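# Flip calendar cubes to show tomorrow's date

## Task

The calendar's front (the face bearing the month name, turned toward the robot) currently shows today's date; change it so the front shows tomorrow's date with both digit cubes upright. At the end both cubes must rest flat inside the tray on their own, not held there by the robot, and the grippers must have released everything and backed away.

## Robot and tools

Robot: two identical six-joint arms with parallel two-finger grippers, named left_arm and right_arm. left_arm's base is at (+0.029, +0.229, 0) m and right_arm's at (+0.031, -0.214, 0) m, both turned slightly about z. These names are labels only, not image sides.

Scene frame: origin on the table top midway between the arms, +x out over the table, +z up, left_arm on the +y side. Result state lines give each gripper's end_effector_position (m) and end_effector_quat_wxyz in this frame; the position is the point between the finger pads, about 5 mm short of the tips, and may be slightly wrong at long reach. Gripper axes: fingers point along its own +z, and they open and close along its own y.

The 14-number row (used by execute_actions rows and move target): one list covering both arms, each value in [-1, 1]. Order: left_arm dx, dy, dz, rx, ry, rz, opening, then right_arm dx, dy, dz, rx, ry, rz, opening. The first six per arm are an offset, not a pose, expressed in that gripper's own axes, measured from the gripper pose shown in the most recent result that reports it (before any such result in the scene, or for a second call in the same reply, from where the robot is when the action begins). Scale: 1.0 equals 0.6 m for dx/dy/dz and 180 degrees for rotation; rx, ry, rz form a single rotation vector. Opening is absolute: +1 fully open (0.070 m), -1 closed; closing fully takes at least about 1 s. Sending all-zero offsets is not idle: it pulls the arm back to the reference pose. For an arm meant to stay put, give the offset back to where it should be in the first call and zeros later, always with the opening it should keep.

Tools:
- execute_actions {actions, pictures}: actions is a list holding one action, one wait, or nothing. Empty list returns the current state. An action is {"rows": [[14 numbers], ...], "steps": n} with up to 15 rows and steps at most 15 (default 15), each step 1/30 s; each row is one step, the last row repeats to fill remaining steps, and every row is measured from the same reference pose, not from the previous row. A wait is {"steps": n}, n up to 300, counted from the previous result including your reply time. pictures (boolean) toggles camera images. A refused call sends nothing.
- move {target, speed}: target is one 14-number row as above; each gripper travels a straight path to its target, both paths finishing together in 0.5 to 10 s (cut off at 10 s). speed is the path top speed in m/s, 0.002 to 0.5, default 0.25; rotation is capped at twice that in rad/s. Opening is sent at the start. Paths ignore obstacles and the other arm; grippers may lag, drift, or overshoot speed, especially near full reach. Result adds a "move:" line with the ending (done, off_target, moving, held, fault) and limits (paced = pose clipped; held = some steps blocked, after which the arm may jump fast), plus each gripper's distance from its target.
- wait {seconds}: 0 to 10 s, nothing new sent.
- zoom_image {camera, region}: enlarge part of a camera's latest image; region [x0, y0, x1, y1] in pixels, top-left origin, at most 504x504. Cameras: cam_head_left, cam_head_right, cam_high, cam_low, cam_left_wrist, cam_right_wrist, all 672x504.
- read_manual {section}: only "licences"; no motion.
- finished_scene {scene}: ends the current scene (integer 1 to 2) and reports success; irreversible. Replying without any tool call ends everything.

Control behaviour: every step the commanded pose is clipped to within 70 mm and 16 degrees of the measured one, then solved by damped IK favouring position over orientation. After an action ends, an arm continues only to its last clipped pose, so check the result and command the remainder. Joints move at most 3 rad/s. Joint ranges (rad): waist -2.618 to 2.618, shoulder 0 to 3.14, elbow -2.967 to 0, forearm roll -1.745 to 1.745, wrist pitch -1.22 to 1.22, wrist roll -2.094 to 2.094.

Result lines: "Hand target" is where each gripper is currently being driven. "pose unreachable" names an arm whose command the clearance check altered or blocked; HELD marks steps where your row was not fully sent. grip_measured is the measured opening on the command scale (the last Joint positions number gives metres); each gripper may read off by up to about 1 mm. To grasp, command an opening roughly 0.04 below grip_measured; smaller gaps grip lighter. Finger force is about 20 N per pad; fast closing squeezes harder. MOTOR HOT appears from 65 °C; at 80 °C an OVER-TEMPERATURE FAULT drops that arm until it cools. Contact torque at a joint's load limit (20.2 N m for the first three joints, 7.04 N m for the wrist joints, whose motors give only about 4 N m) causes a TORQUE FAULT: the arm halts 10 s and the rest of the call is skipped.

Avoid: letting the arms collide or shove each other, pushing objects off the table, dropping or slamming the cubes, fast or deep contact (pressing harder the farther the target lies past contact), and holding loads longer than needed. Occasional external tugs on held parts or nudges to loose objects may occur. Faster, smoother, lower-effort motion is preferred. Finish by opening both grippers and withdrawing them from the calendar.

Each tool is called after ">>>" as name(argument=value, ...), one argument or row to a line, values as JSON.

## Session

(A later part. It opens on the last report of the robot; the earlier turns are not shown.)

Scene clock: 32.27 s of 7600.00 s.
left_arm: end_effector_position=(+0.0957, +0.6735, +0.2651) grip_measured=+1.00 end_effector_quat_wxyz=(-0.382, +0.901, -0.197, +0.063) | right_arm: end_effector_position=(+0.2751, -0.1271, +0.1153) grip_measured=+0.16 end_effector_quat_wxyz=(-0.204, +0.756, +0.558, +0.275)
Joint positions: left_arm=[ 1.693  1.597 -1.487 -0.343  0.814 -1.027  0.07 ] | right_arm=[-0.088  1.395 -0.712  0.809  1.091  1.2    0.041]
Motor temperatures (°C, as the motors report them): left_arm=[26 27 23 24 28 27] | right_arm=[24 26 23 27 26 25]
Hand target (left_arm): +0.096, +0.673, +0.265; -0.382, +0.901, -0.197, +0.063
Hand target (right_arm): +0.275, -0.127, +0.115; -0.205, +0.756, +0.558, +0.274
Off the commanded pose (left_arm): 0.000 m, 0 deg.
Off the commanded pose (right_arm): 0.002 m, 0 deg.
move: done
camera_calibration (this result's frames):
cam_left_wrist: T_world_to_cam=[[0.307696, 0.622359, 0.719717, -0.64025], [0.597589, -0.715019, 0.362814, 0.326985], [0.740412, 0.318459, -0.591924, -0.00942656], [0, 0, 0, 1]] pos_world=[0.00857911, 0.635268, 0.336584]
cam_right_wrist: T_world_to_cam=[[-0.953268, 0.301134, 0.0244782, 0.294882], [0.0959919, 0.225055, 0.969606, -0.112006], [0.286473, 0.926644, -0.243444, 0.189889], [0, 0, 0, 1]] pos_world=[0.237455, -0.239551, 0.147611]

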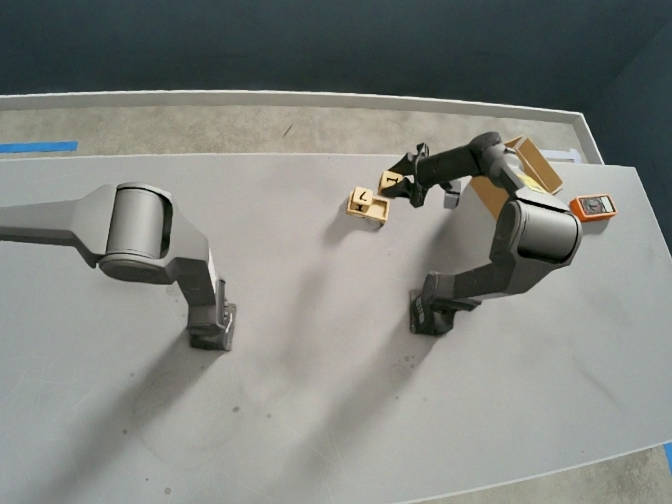

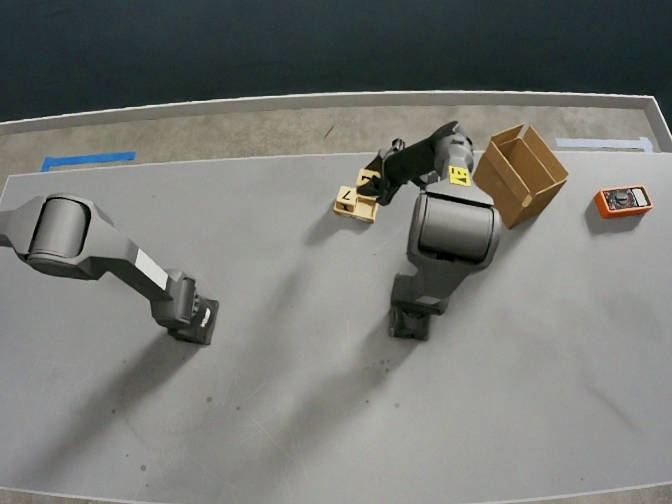

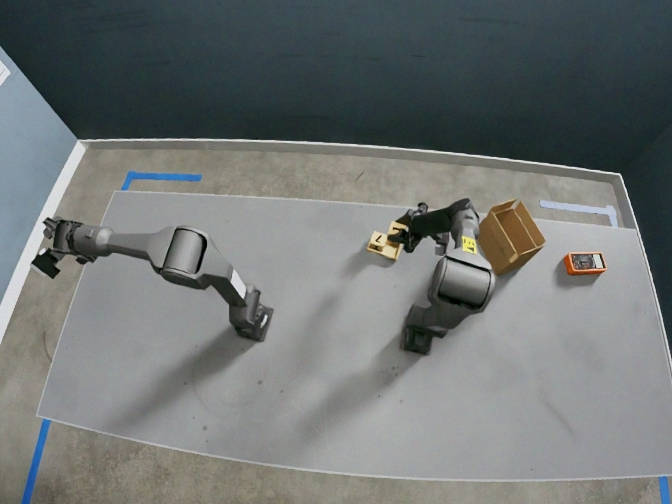

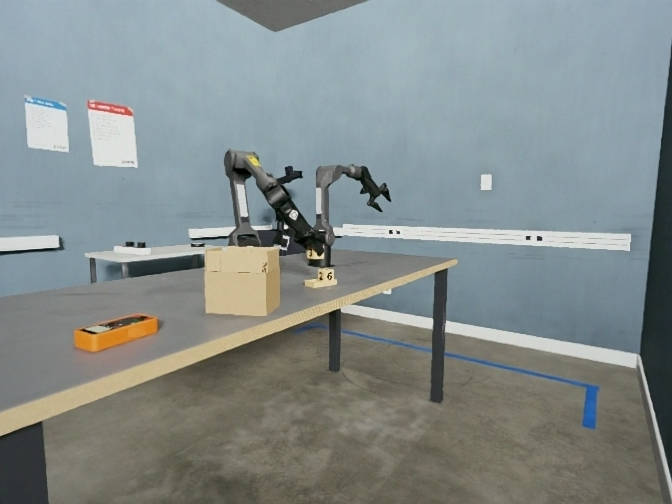

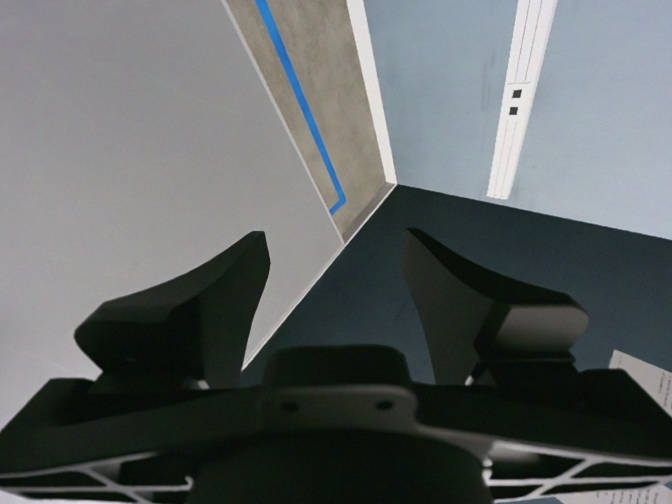

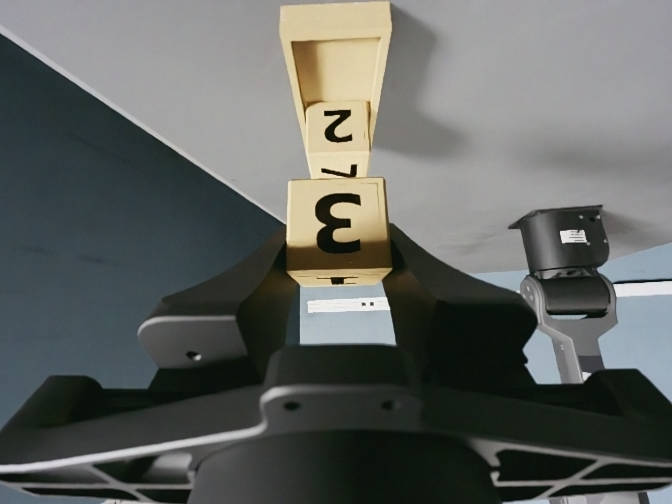

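>>> move(
  target=[0,0,0,0,0,0,1,0.3,-0.15,0.16,0,0,-0.99,0.08],
  speed=0.4,
)

>>> move(
  target=[0,0,0,0,0,0,1,-0.1,0,0,0,-0.25,0,0.08],
)

Scene clock: 39.17 s of 7600.00 s.
left_arm: end_effector_position=(+0.0957, +0.6735, +0.2651) grip_measured=+1.00 end_effector_quat_wxyz=(-0.382, +0.901, -0.197, +0.063) | right_arm: end_effector_position=(+0.2445, +0.0938, +0.1624) grip_measured=+0.16 end_effector_quat_wxyz=(+0.277, -0.544, +0.762, +0.215)
Joint positions: left_arm=[ 1.693  1.597 -1.487 -0.343  0.814 -1.027  0.07 ] | right_arm=[ 0.924  1.44  -0.949  0.599  0.601 -0.868  0.041]
Motor temperatures (°C, as the motors report them): left_arm=[26 27 23 24 28 27] | right_arm=[24 26 23 27 26 25]
Hand target (left_arm): +0.096, +0.673, +0.265; -0.382, +0.901, -0.197, +0.063
Hand target (right_arm): +0.245, +0.094, +0.162; +0.277, -0.544, +0.762, +0.216
Off the commanded pose (left_arm): 0.000 m, 0 deg.
Off the commanded pose (right_arm): 0.007 m, 1 deg.
move: off_target (right_arm)
camera_calibration (this result's frames):
cam_left_wrist: T_world_to_cam=[[0.307695, 0.62236, 0.719717, -0.64025], [0.597589, -0.715019, 0.362815, 0.326984], [0.740413, 0.318458, -0.591924, -0.00942651], [0, 0, 0, 1]] pos_world=[0.00857919, 0.635268, 0.336584]
cam_right_wrist: T_world_to_cam=[[0.941061, -0.336827, -0.0308397, -0.196307], [-0.338234, -0.936837, -0.0890796, 0.182548], [0.00111265, 0.0942604, -0.995547, 0.275431], [0, 0, 0, 1]] pos_world=[0.246175, 0.0789342, 0.284411]

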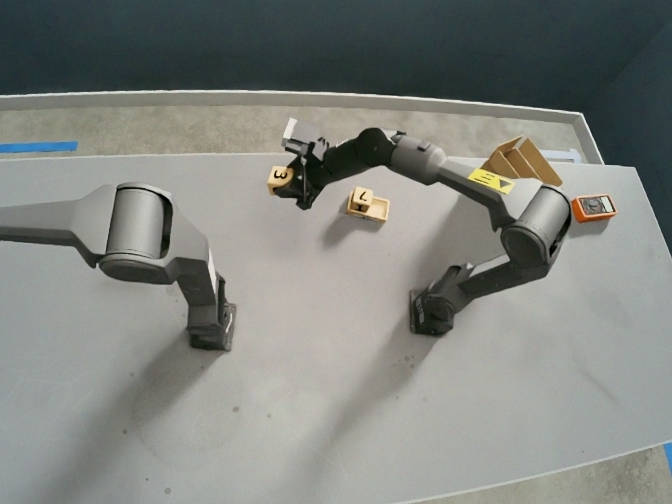

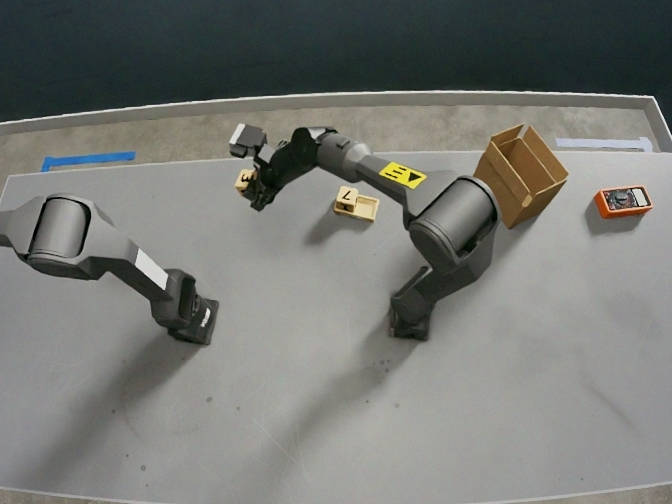

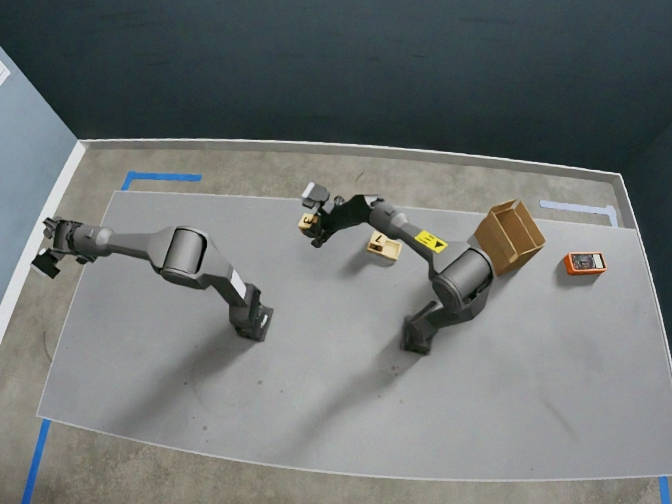

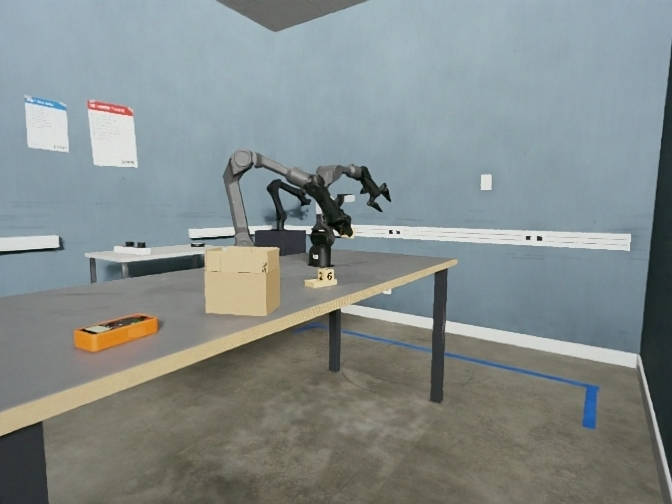

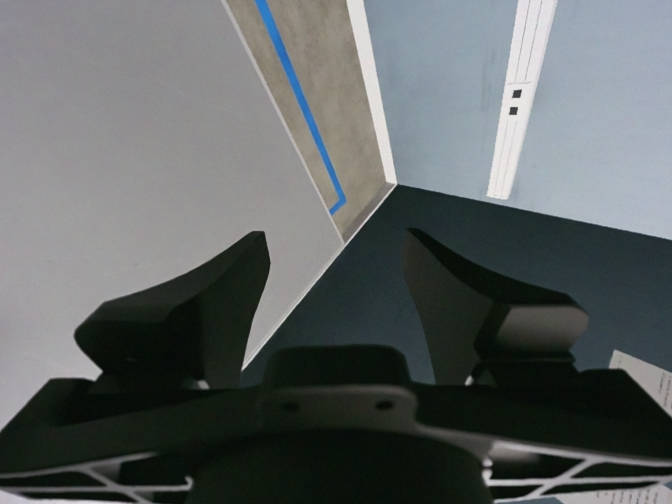

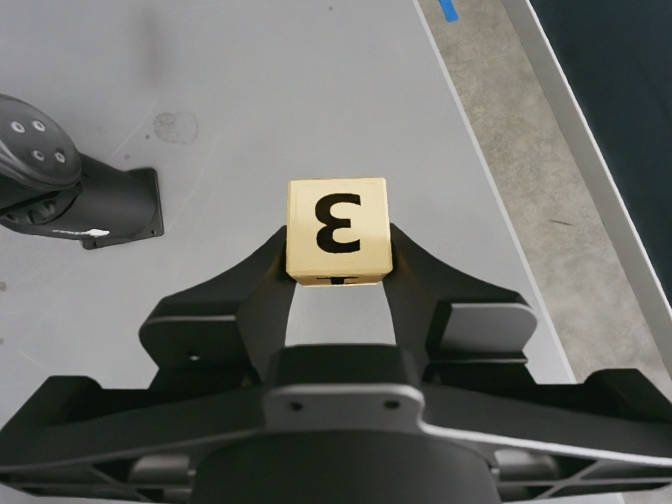

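Scene clock: 41.17 s of 7600.00 s.
left_arm: end_effector_position=(+0.0957, +0.6735, +0.2651) grip_measured=+1.00 end_effector_quat_wxyz=(-0.382, +0.901, -0.197, +0.063) | right_arm: end_effector_position=(+0.2591, +0.1353, +0.1993) grip_measured=+0.16 end_effector_quat_wxyz=(-0.421, +0.514, -0.636, -0.391)
Joint positions: left_arm=[ 1.693  1.597 -1.487 -0.343  0.814 -1.027  0.07 ] | right_arm=[ 0.774  1.542 -0.815  1.743  0.757 -2.075  0.041]
Motor temperatures (°C, as the motors report them): left_arm=[26 27 23 24 28 27] | right_arm=[24 26 23 27 26 25]
Hand target (left_arm): +0.096, +0.673, +0.265; -0.382, +0.901, -0.197, +0.063
Hand target (right_arm): +0.259, +0.135, +0.199; +0.421, -0.514, +0.636, +0.391
Off the commanded pose (left_arm): 0.000 m, 0 deg.
Off the commanded pose (right_arm): 0.003 m, 19 deg; orientation clipped at the last step of the last action.
joint sent to its limit (right arm) — the command would take joint 4 (forearm roll) past its upper limit, so that joint was sent only as far as its limit.
move: off_target (right_arm); limits=paced
camera_calibration (this result's frames):
cam_left_wrist: T_world_to_cam=[[0.307695, 0.62236, 0.719717, -0.64025], [0.597589, -0.715019, 0.362814, 0.326985], [0.740412, 0.318459, -0.591924, -0.00942661], [0, 0, 0, 1]] pos_world=[0.00857912, 0.635268, 0.336584]
cam_right_wrist: T_world_to_cam=[[0.979855, -0.183276, -0.0793283, -0.216063], [-0.19592, -0.805174, -0.559741, 0.268839], [0.0387142, 0.564007, -0.824862, 0.200918], [0, 0, 0, 1]] pos_world=[0.256603, 0.063544, 0.29907]

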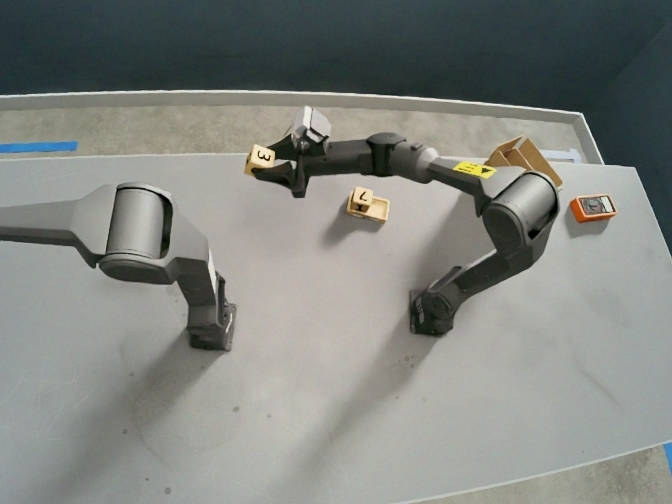

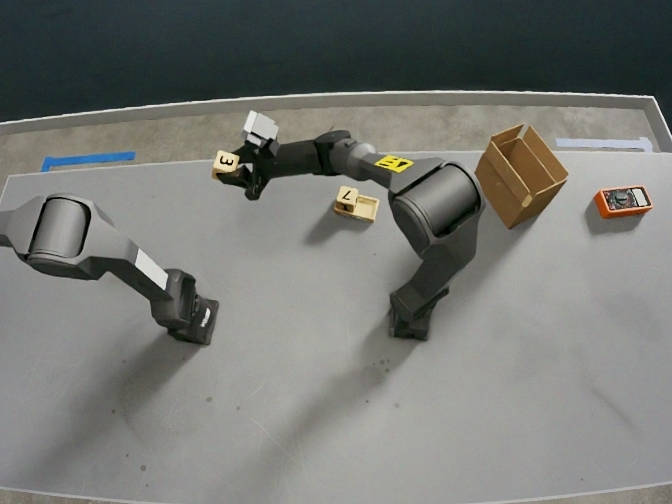

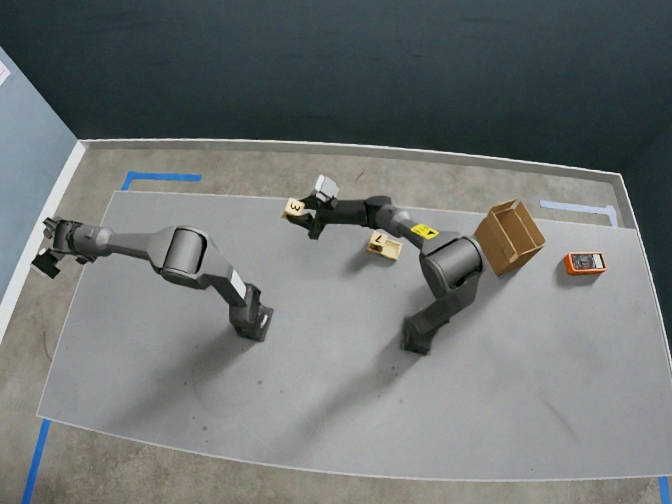

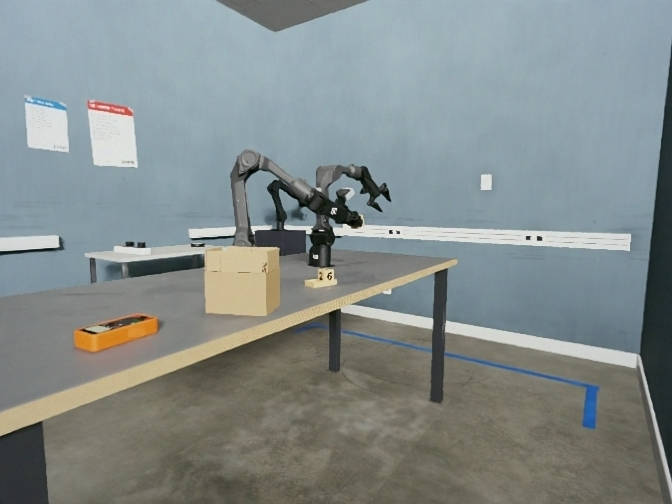

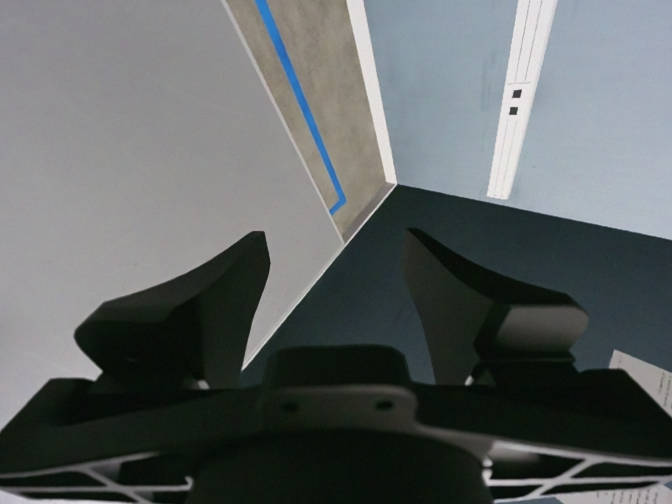

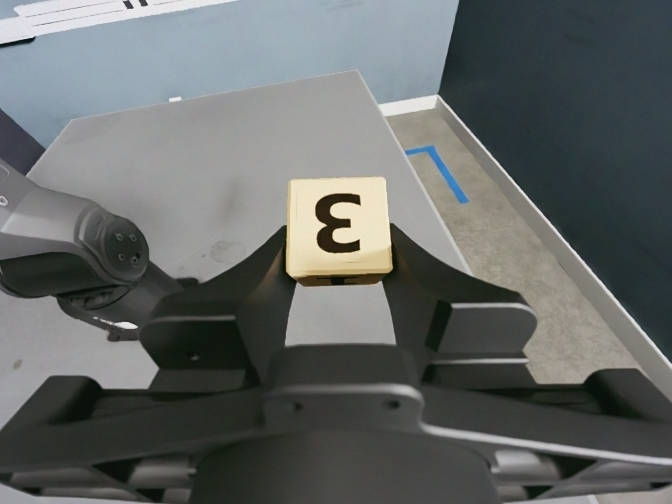

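>>> zoom_image(
  camera="cam_head_left",
  region=[230,130,310,190],
)

Region (230, 130, 310, 190) of cam_head_left's 672x504 image, scaled by 6.300, with more detail than that image has; it fills the top 378 rows of this view, and the rest is white.

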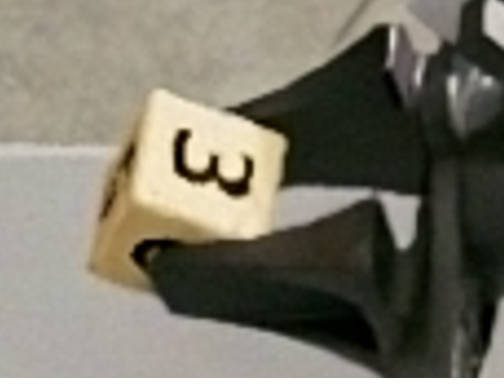

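>>> move(
  target=[0,0,0,0,0,0,1,0,0,-0.1,-0.13,0,0,0.08],
)

>>> zoom_image(
  camera="cam_head_left",
  region=[250,130,350,205],
)

Scene clock: 45.13 s of 7600.00 s.
left_arm: end_effector_position=(+0.0957, +0.6735, +0.2651) grip_measured=+1.00 end_effector_quat_wxyz=(-0.382, +0.901, -0.197, +0.063) | right_arm: end_effector_position=(+0.2518, +0.0795, +0.2192) grip_measured=+0.16 end_effector_quat_wxyz=(-0.341, +0.576, -0.589, -0.452)
Joint positions: left_arm=[ 1.693  1.597 -1.487 -0.343  0.814 -1.027  0.07 ] | right_arm=[ 0.493  1.558 -0.944  1.345  1.21  -1.866  0.041]
Motor temperatures (°C, as the motors report them): left_arm=[26 27 23 24 28 27] | right_arm=[24 27 24 27 26 25]
Hand target (left_arm): +0.096, +0.673, +0.265; -0.382, +0.901, -0.197, +0.063
Hand target (right_arm): +0.252, +0.080, +0.219; -0.340, +0.576, -0.590, -0.453
Off the commanded pose (left_arm): 0.000 m, 0 deg.
Off the commanded pose (right_arm): 0.001 m, 10 deg.
joint sent to its limit (right arm) — the command would take joint 5 (wrist pitch) past its upper limit, so that joint was sent only as far as its limit.
move: off_target (right_arm)
camera_calibration (this result's frames):
cam_left_wrist: T_world_to_cam=[[0.307695, 0.622359, 0.719717, -0.64025], [0.597589, -0.715019, 0.362815, 0.326985], [0.740413, 0.318459, -0.591923, -0.00942666], [0, 0, 0, 1]] pos_world=[0.00857917, 0.635268, 0.336584]
cam_right_wrist: T_world_to_cam=[[0.986561, 0.0538429, -0.154266, -0.221743], [-0.0373754, -0.844746, -0.53386, 0.191139], [-0.159061, 0.532452, -0.831381, 0.302885], [0, 0, 0, 1]] pos_world=[0.274084, 0.0121314, 0.319646]

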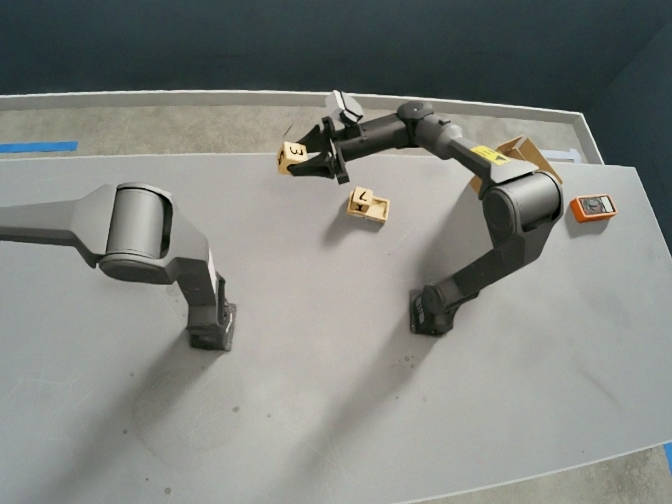

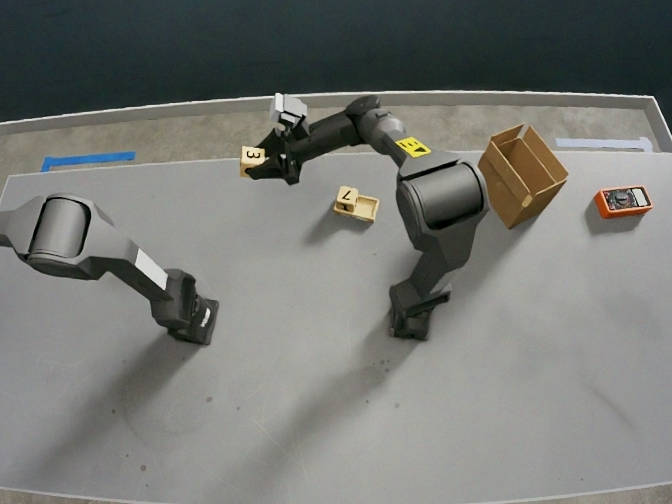

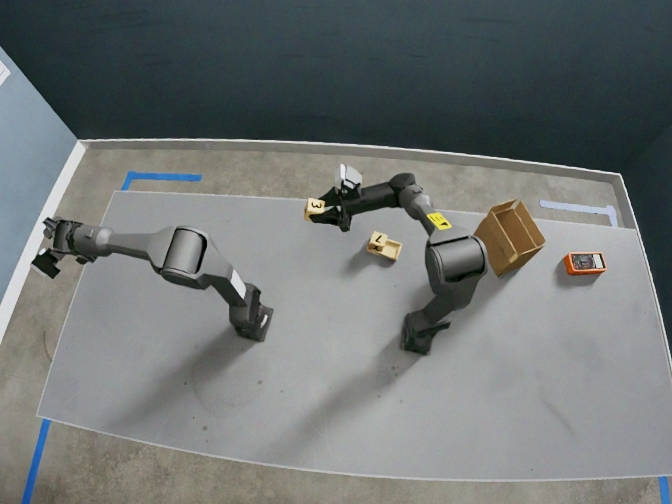

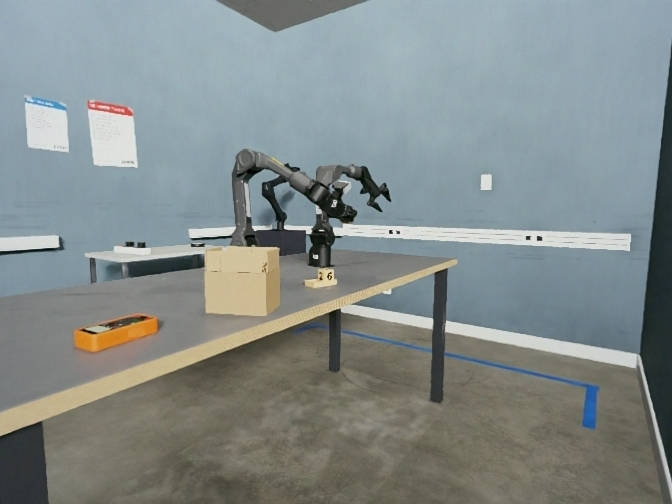

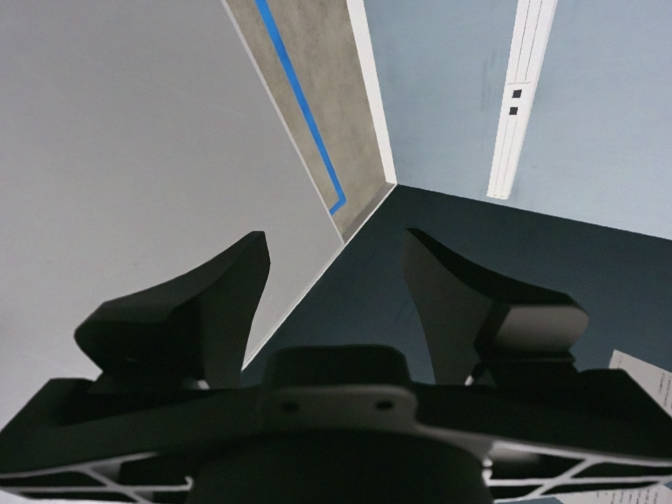

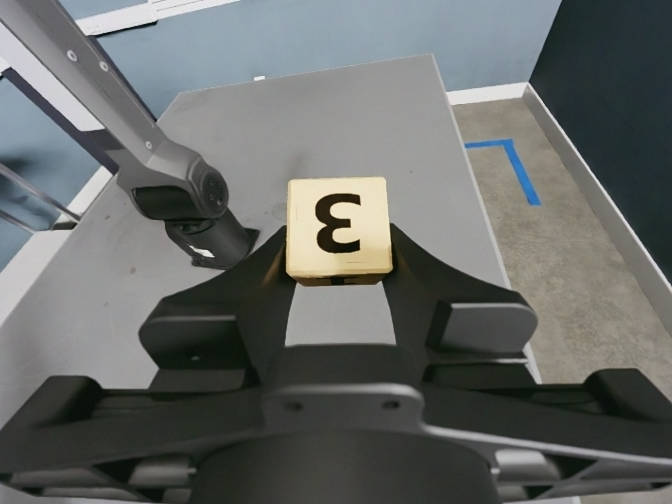

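Region (250, 130, 350, 205) of cam_head_left's 672x504 image, scaled by 5.040, with more detail than that image has; it fills the top 378 rows of this view, and the rest is white.

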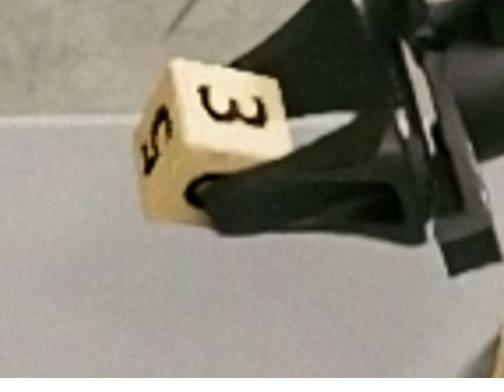

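>>> move(
  target=[0,0,0,0,0,0,1,0.208,0.112,0.117,0.232,0.115,0.848,0.08],
  speed=0.4,
)

Scene clock: 57.00 s of 7600.00 s.
left_arm: end_effector_position=(+0.0957, +0.6735, +0.2651) grip_measured=+1.00 end_effector_quat_wxyz=(-0.382, +0.901, -0.197, +0.063) | right_arm: end_effector_position=(+0.1644, +0.0948, +0.0887) grip_measured=+0.16 end_effector_quat_wxyz=(-0.291, +0.482, +0.806, +0.180)
Joint positions: left_arm=[ 1.693  1.597 -1.487 -0.343  0.814 -1.027  0.07 ] | right_arm=[ 0.892  1.657 -0.88   0.908  0.907  1.227  0.041]
Motor temperatures (°C, as the motors report them): left_arm=[26 28 23 24 28 27] | right_arm=[24 27 24 28 26 25]
Hand target (left_arm): +0.096, +0.673, +0.265; -0.382, +0.901, -0.197, +0.063
Hand target (right_arm): +0.164, +0.095, +0.089; -0.291, +0.482, +0.807, +0.180
Off the commanded pose (left_arm): 0.000 m, 0 deg.
Off the commanded pose (right_arm): 0.002 m, 0 deg.
After step 90, 4.97 s passed at rest.
move: done
camera_calibration (this result's frames):
cam_left_wrist: T_world_to_cam=[[0.307696, 0.62236, 0.719717, -0.64025], [0.597589, -0.715019, 0.362815, 0.326985], [0.740413, 0.318458, -0.591924, -0.00942643], [0, 0, 0, 1]] pos_world=[0.00857919, 0.635268, 0.336584]
cam_right_wrist: T_world_to_cam=[[-0.886098, -0.463307, 0.0133208, 0.18554], [-0.101321, 0.221667, 0.969844, -0.0927894], [-0.452288, 0.858027, -0.243361, 0.13746], [0, 0, 0, 1]] pos_world=[0.217177, -0.0114141, 0.120972]

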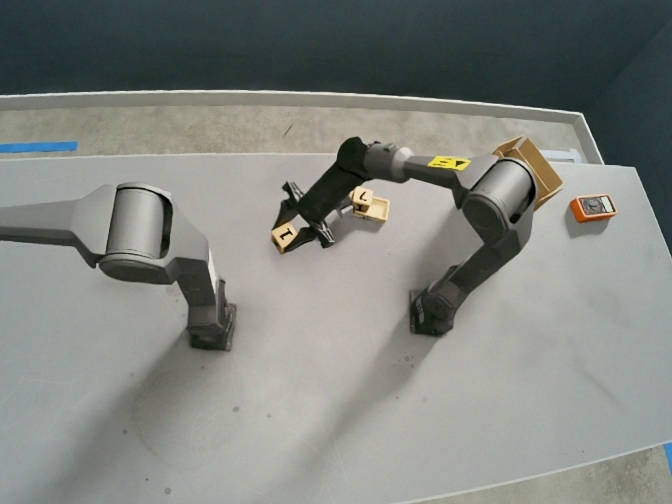

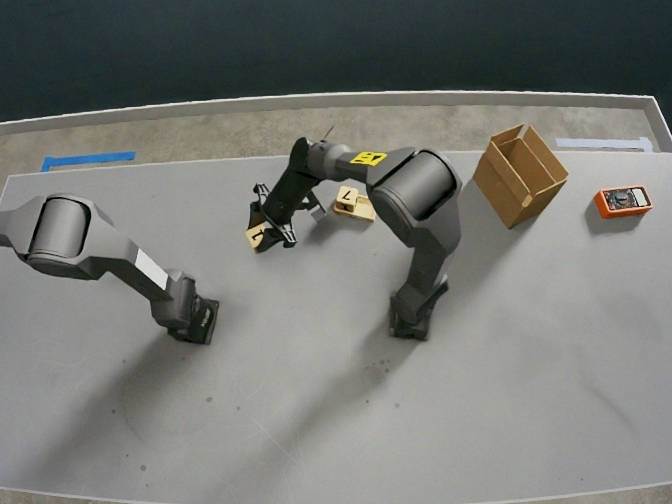

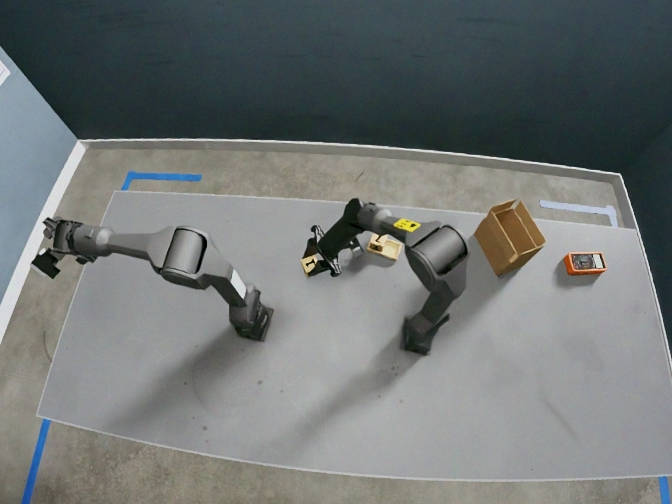

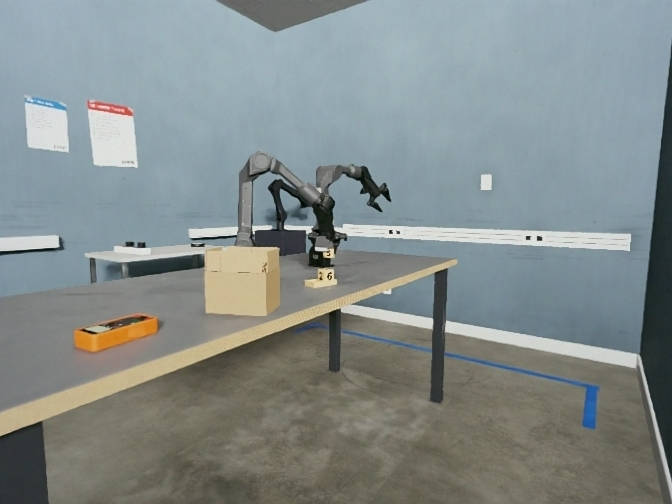

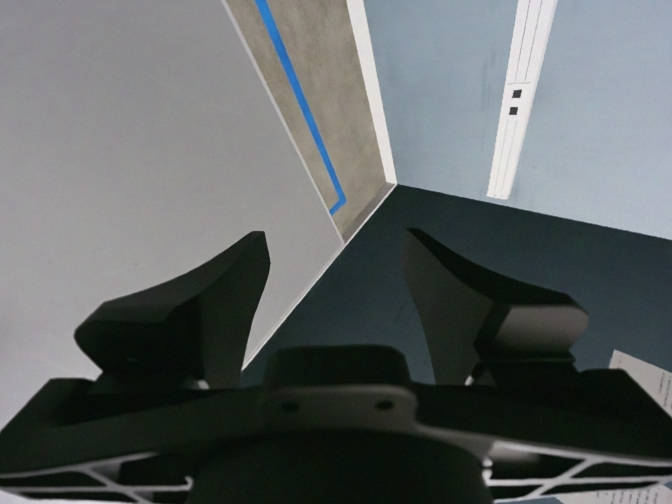

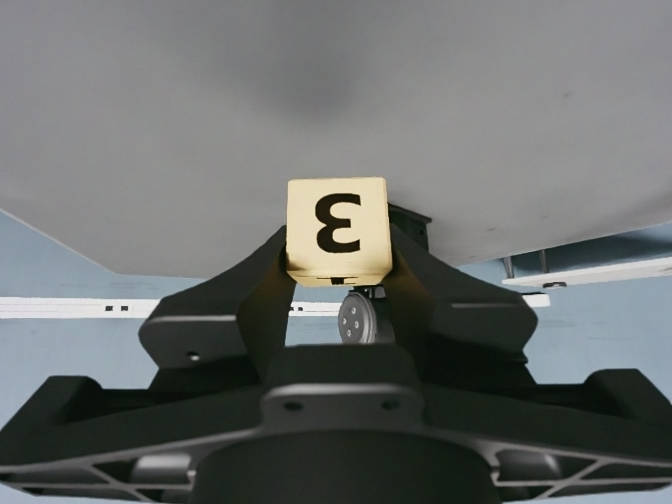

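>>> move(
  target=[0,0,0,0,0,0,1,-0.015,0,0.096,0.053,0,-0.064,0.08],
  speed=0.1,
)

>>> move(
  target=[0,0,0,0,0,0,1,-0.017,0,0.02,0,0,0,0.08],
  speed=0.02,
)

Scene clock: 63.30 s of 7600.00 s.
left_arm: end_effector_position=(+0.0957, +0.6735, +0.2651) grip_measured=+1.00 end_effector_quat_wxyz=(-0.382, +0.901, -0.197, +0.063) | right_arm: end_effector_position=(+0.1495, +0.1219, +0.0377) grip_measured=+0.16 end_effector_quat_wxyz=(-0.310, +0.373, +0.863, +0.140)
Joint positions: left_arm=[ 1.693  1.597 -1.487 -0.343  0.814 -1.027  0.07 ] | right_arm=[ 0.973  1.905 -0.994  0.923  0.927  0.993  0.041]
Motor temperatures (°C, as the motors report them): left_arm=[26 28 23 24 28 27] | right_arm=[24 27 24 28 26 25]
Hand target (left_arm): +0.096, +0.673, +0.265; -0.382, +0.901, -0.197, +0.063
Hand target (right_arm): +0.150, +0.122, +0.038; -0.310, +0.373, +0.863, +0.140
Off the commanded pose (left_arm): 0.000 m, 0 deg.
Off the commanded pose (right_arm): 0.002 m, 0 deg.
After step 90, 1.73 s passed at rest.
move: done
camera_calibration (this result's frames):
cam_left_wrist: T_world_to_cam=[[0.307696, 0.62236, 0.719717, -0.64025], [0.597589, -0.715019, 0.362815, 0.326985], [0.740413, 0.318458, -0.591924, -0.00942653], [0, 0, 0, 1]] pos_world=[0.00857916, 0.635268, 0.336584]
cam_right_wrist: T_world_to_cam=[[-0.735411, -0.677509, 0.012374, 0.189263], [-0.158604, 0.189855, 0.968917, -0.038398], [-0.658799, 0.710589, -0.247078, 0.14408], [0, 0, 0, 1]] pos_world=[0.228016, 0.0331355, 0.0704615]

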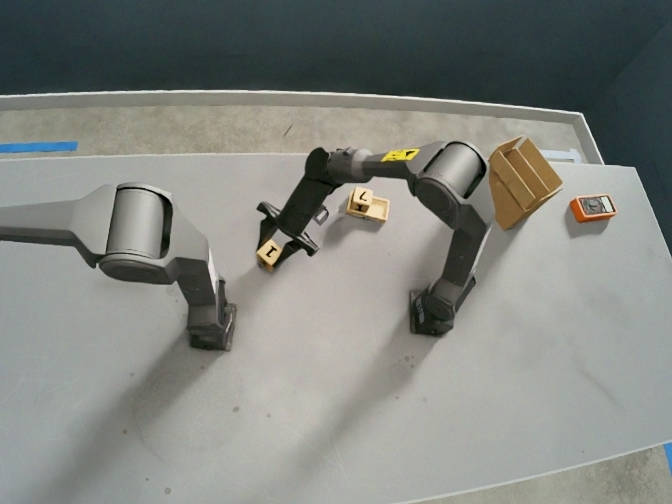

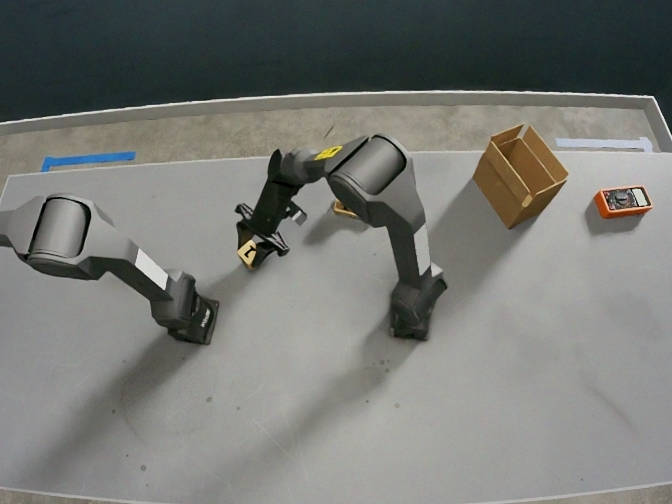

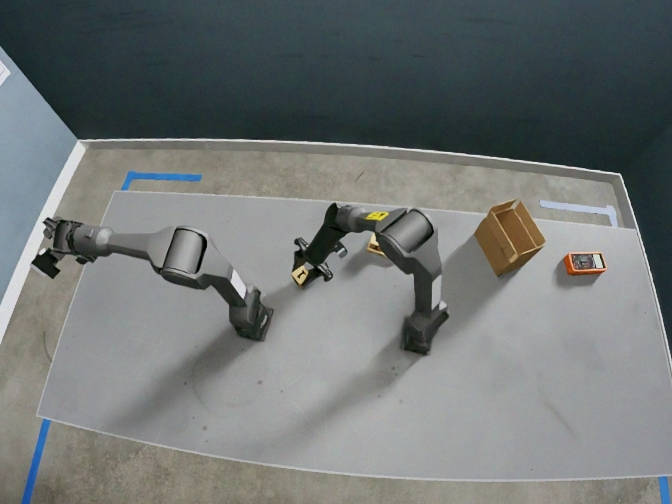

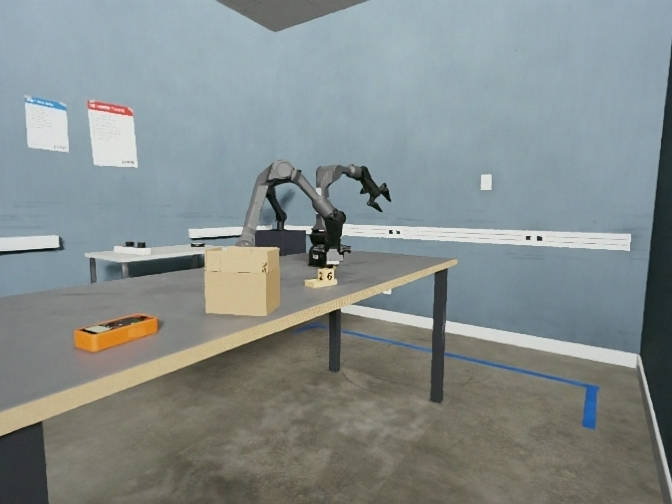

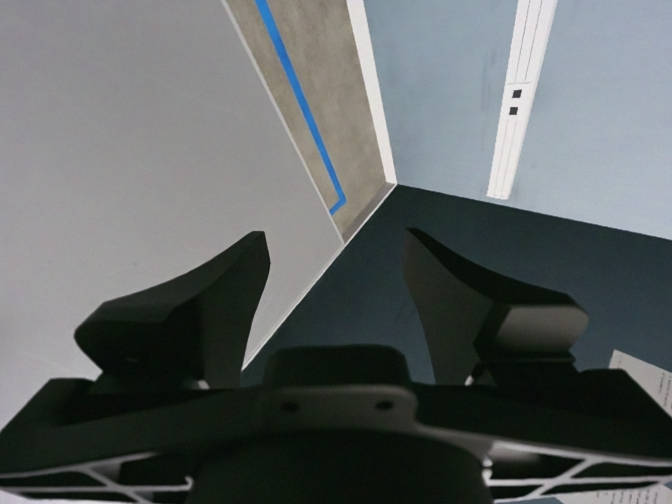

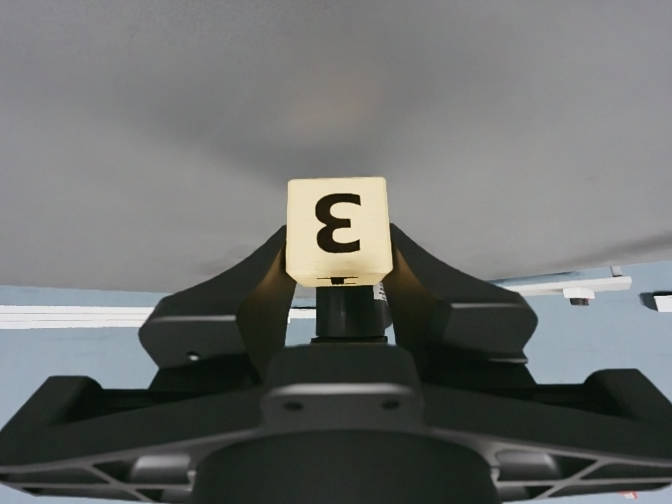

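Scene clock: 64.30 s of 7600.00 s.
left_arm: end_effector_position=(+0.0957, +0.6735, +0.2651) grip_measured=+1.00 end_effector_quat_wxyz=(-0.382, +0.901, -0.197, +0.063) | right_arm: end_effector_position=(+0.1495, +0.1227, +0.0240) grip_measured=+0.16 end_effector_quat_wxyz=(-0.311, +0.372, +0.863, +0.142)
Joint positions: left_arm=[ 1.693  1.597 -1.487 -0.343  0.814 -1.027  0.07 ] | right_arm=[ 0.973  1.941 -0.978  0.961  0.897  0.935  0.041]
Motor temperatures (°C, as the motors report them): left_arm=[26 28 23 24 28 27] | right_arm=[24 27 24 28 26 25]
Hand target (left_arm): +0.096, +0.673, +0.265; -0.382, +0.901, -0.197, +0.063
Hand target (right_arm): +0.150, +0.122, +0.022; -0.310, +0.373, +0.863, +0.140
Off the commanded pose (left_arm): 0.000 m, 0 deg.
Off the commanded pose (right_arm): 0.002 m, 0 deg.
move: done
camera_calibration (this result's frames):
cam_left_wrist: T_world_to_cam=[[0.307695, 0.62236, 0.719717, -0.64025], [0.597589, -0.715019, 0.362815, 0.326984], [0.740412, 0.318459, -0.591924, -0.00942657], [0, 0, 0, 1]] pos_world=[0.0085791, 0.635268, 0.336584]
cam_right_wrist: T_world_to_cam=[[-0.735132, -0.677858, 0.00946687, 0.190034], [-0.158199, 0.185112, 0.9699, -0.0247273], [-0.659207, 0.711507, -0.243318, 0.139966], [0, 0, 0, 1]] pos_world=[0.228055, 0.0338071, 0.0562402]

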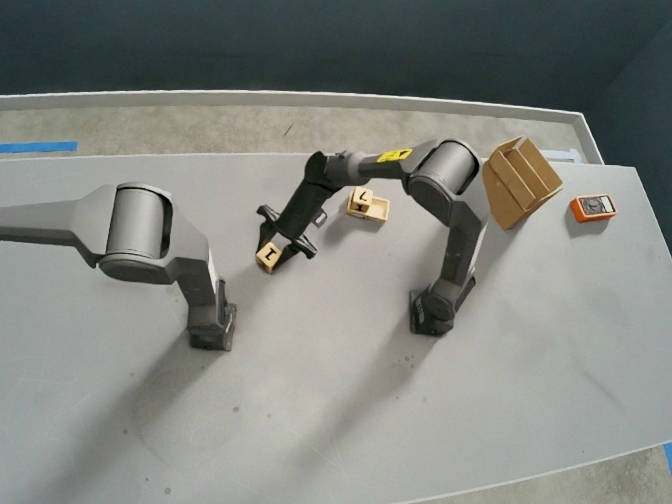

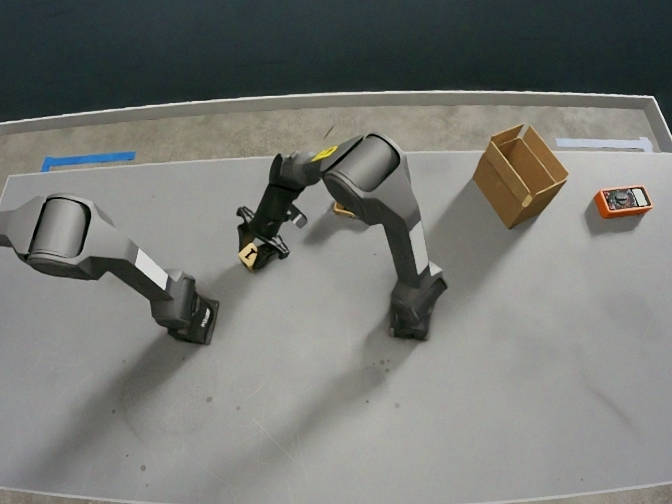

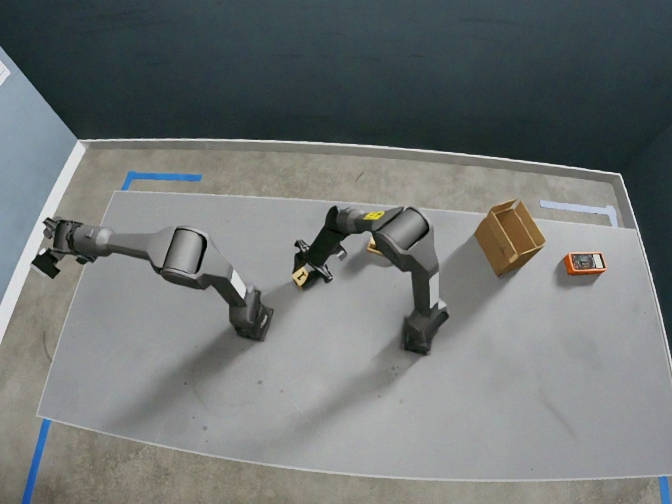

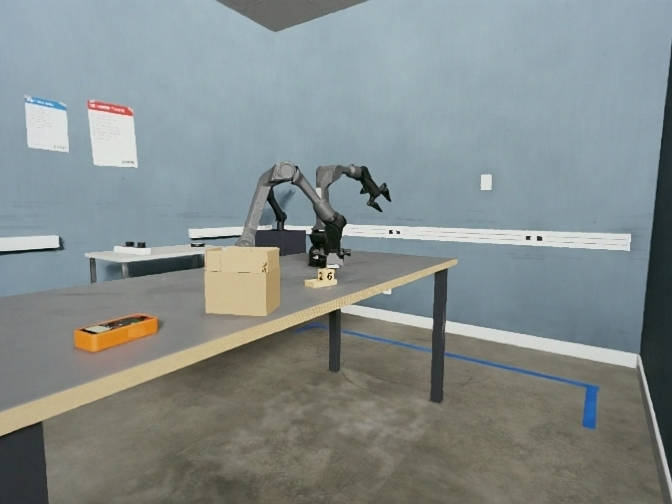

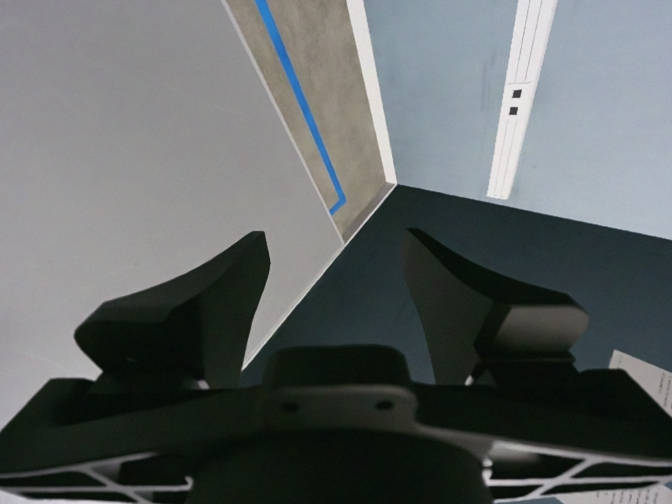

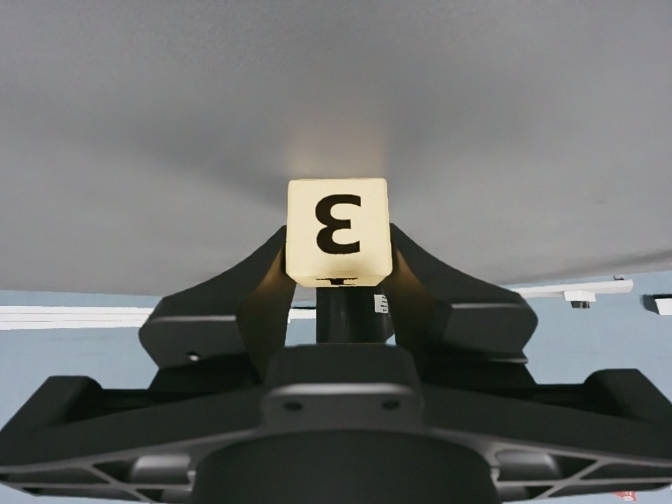

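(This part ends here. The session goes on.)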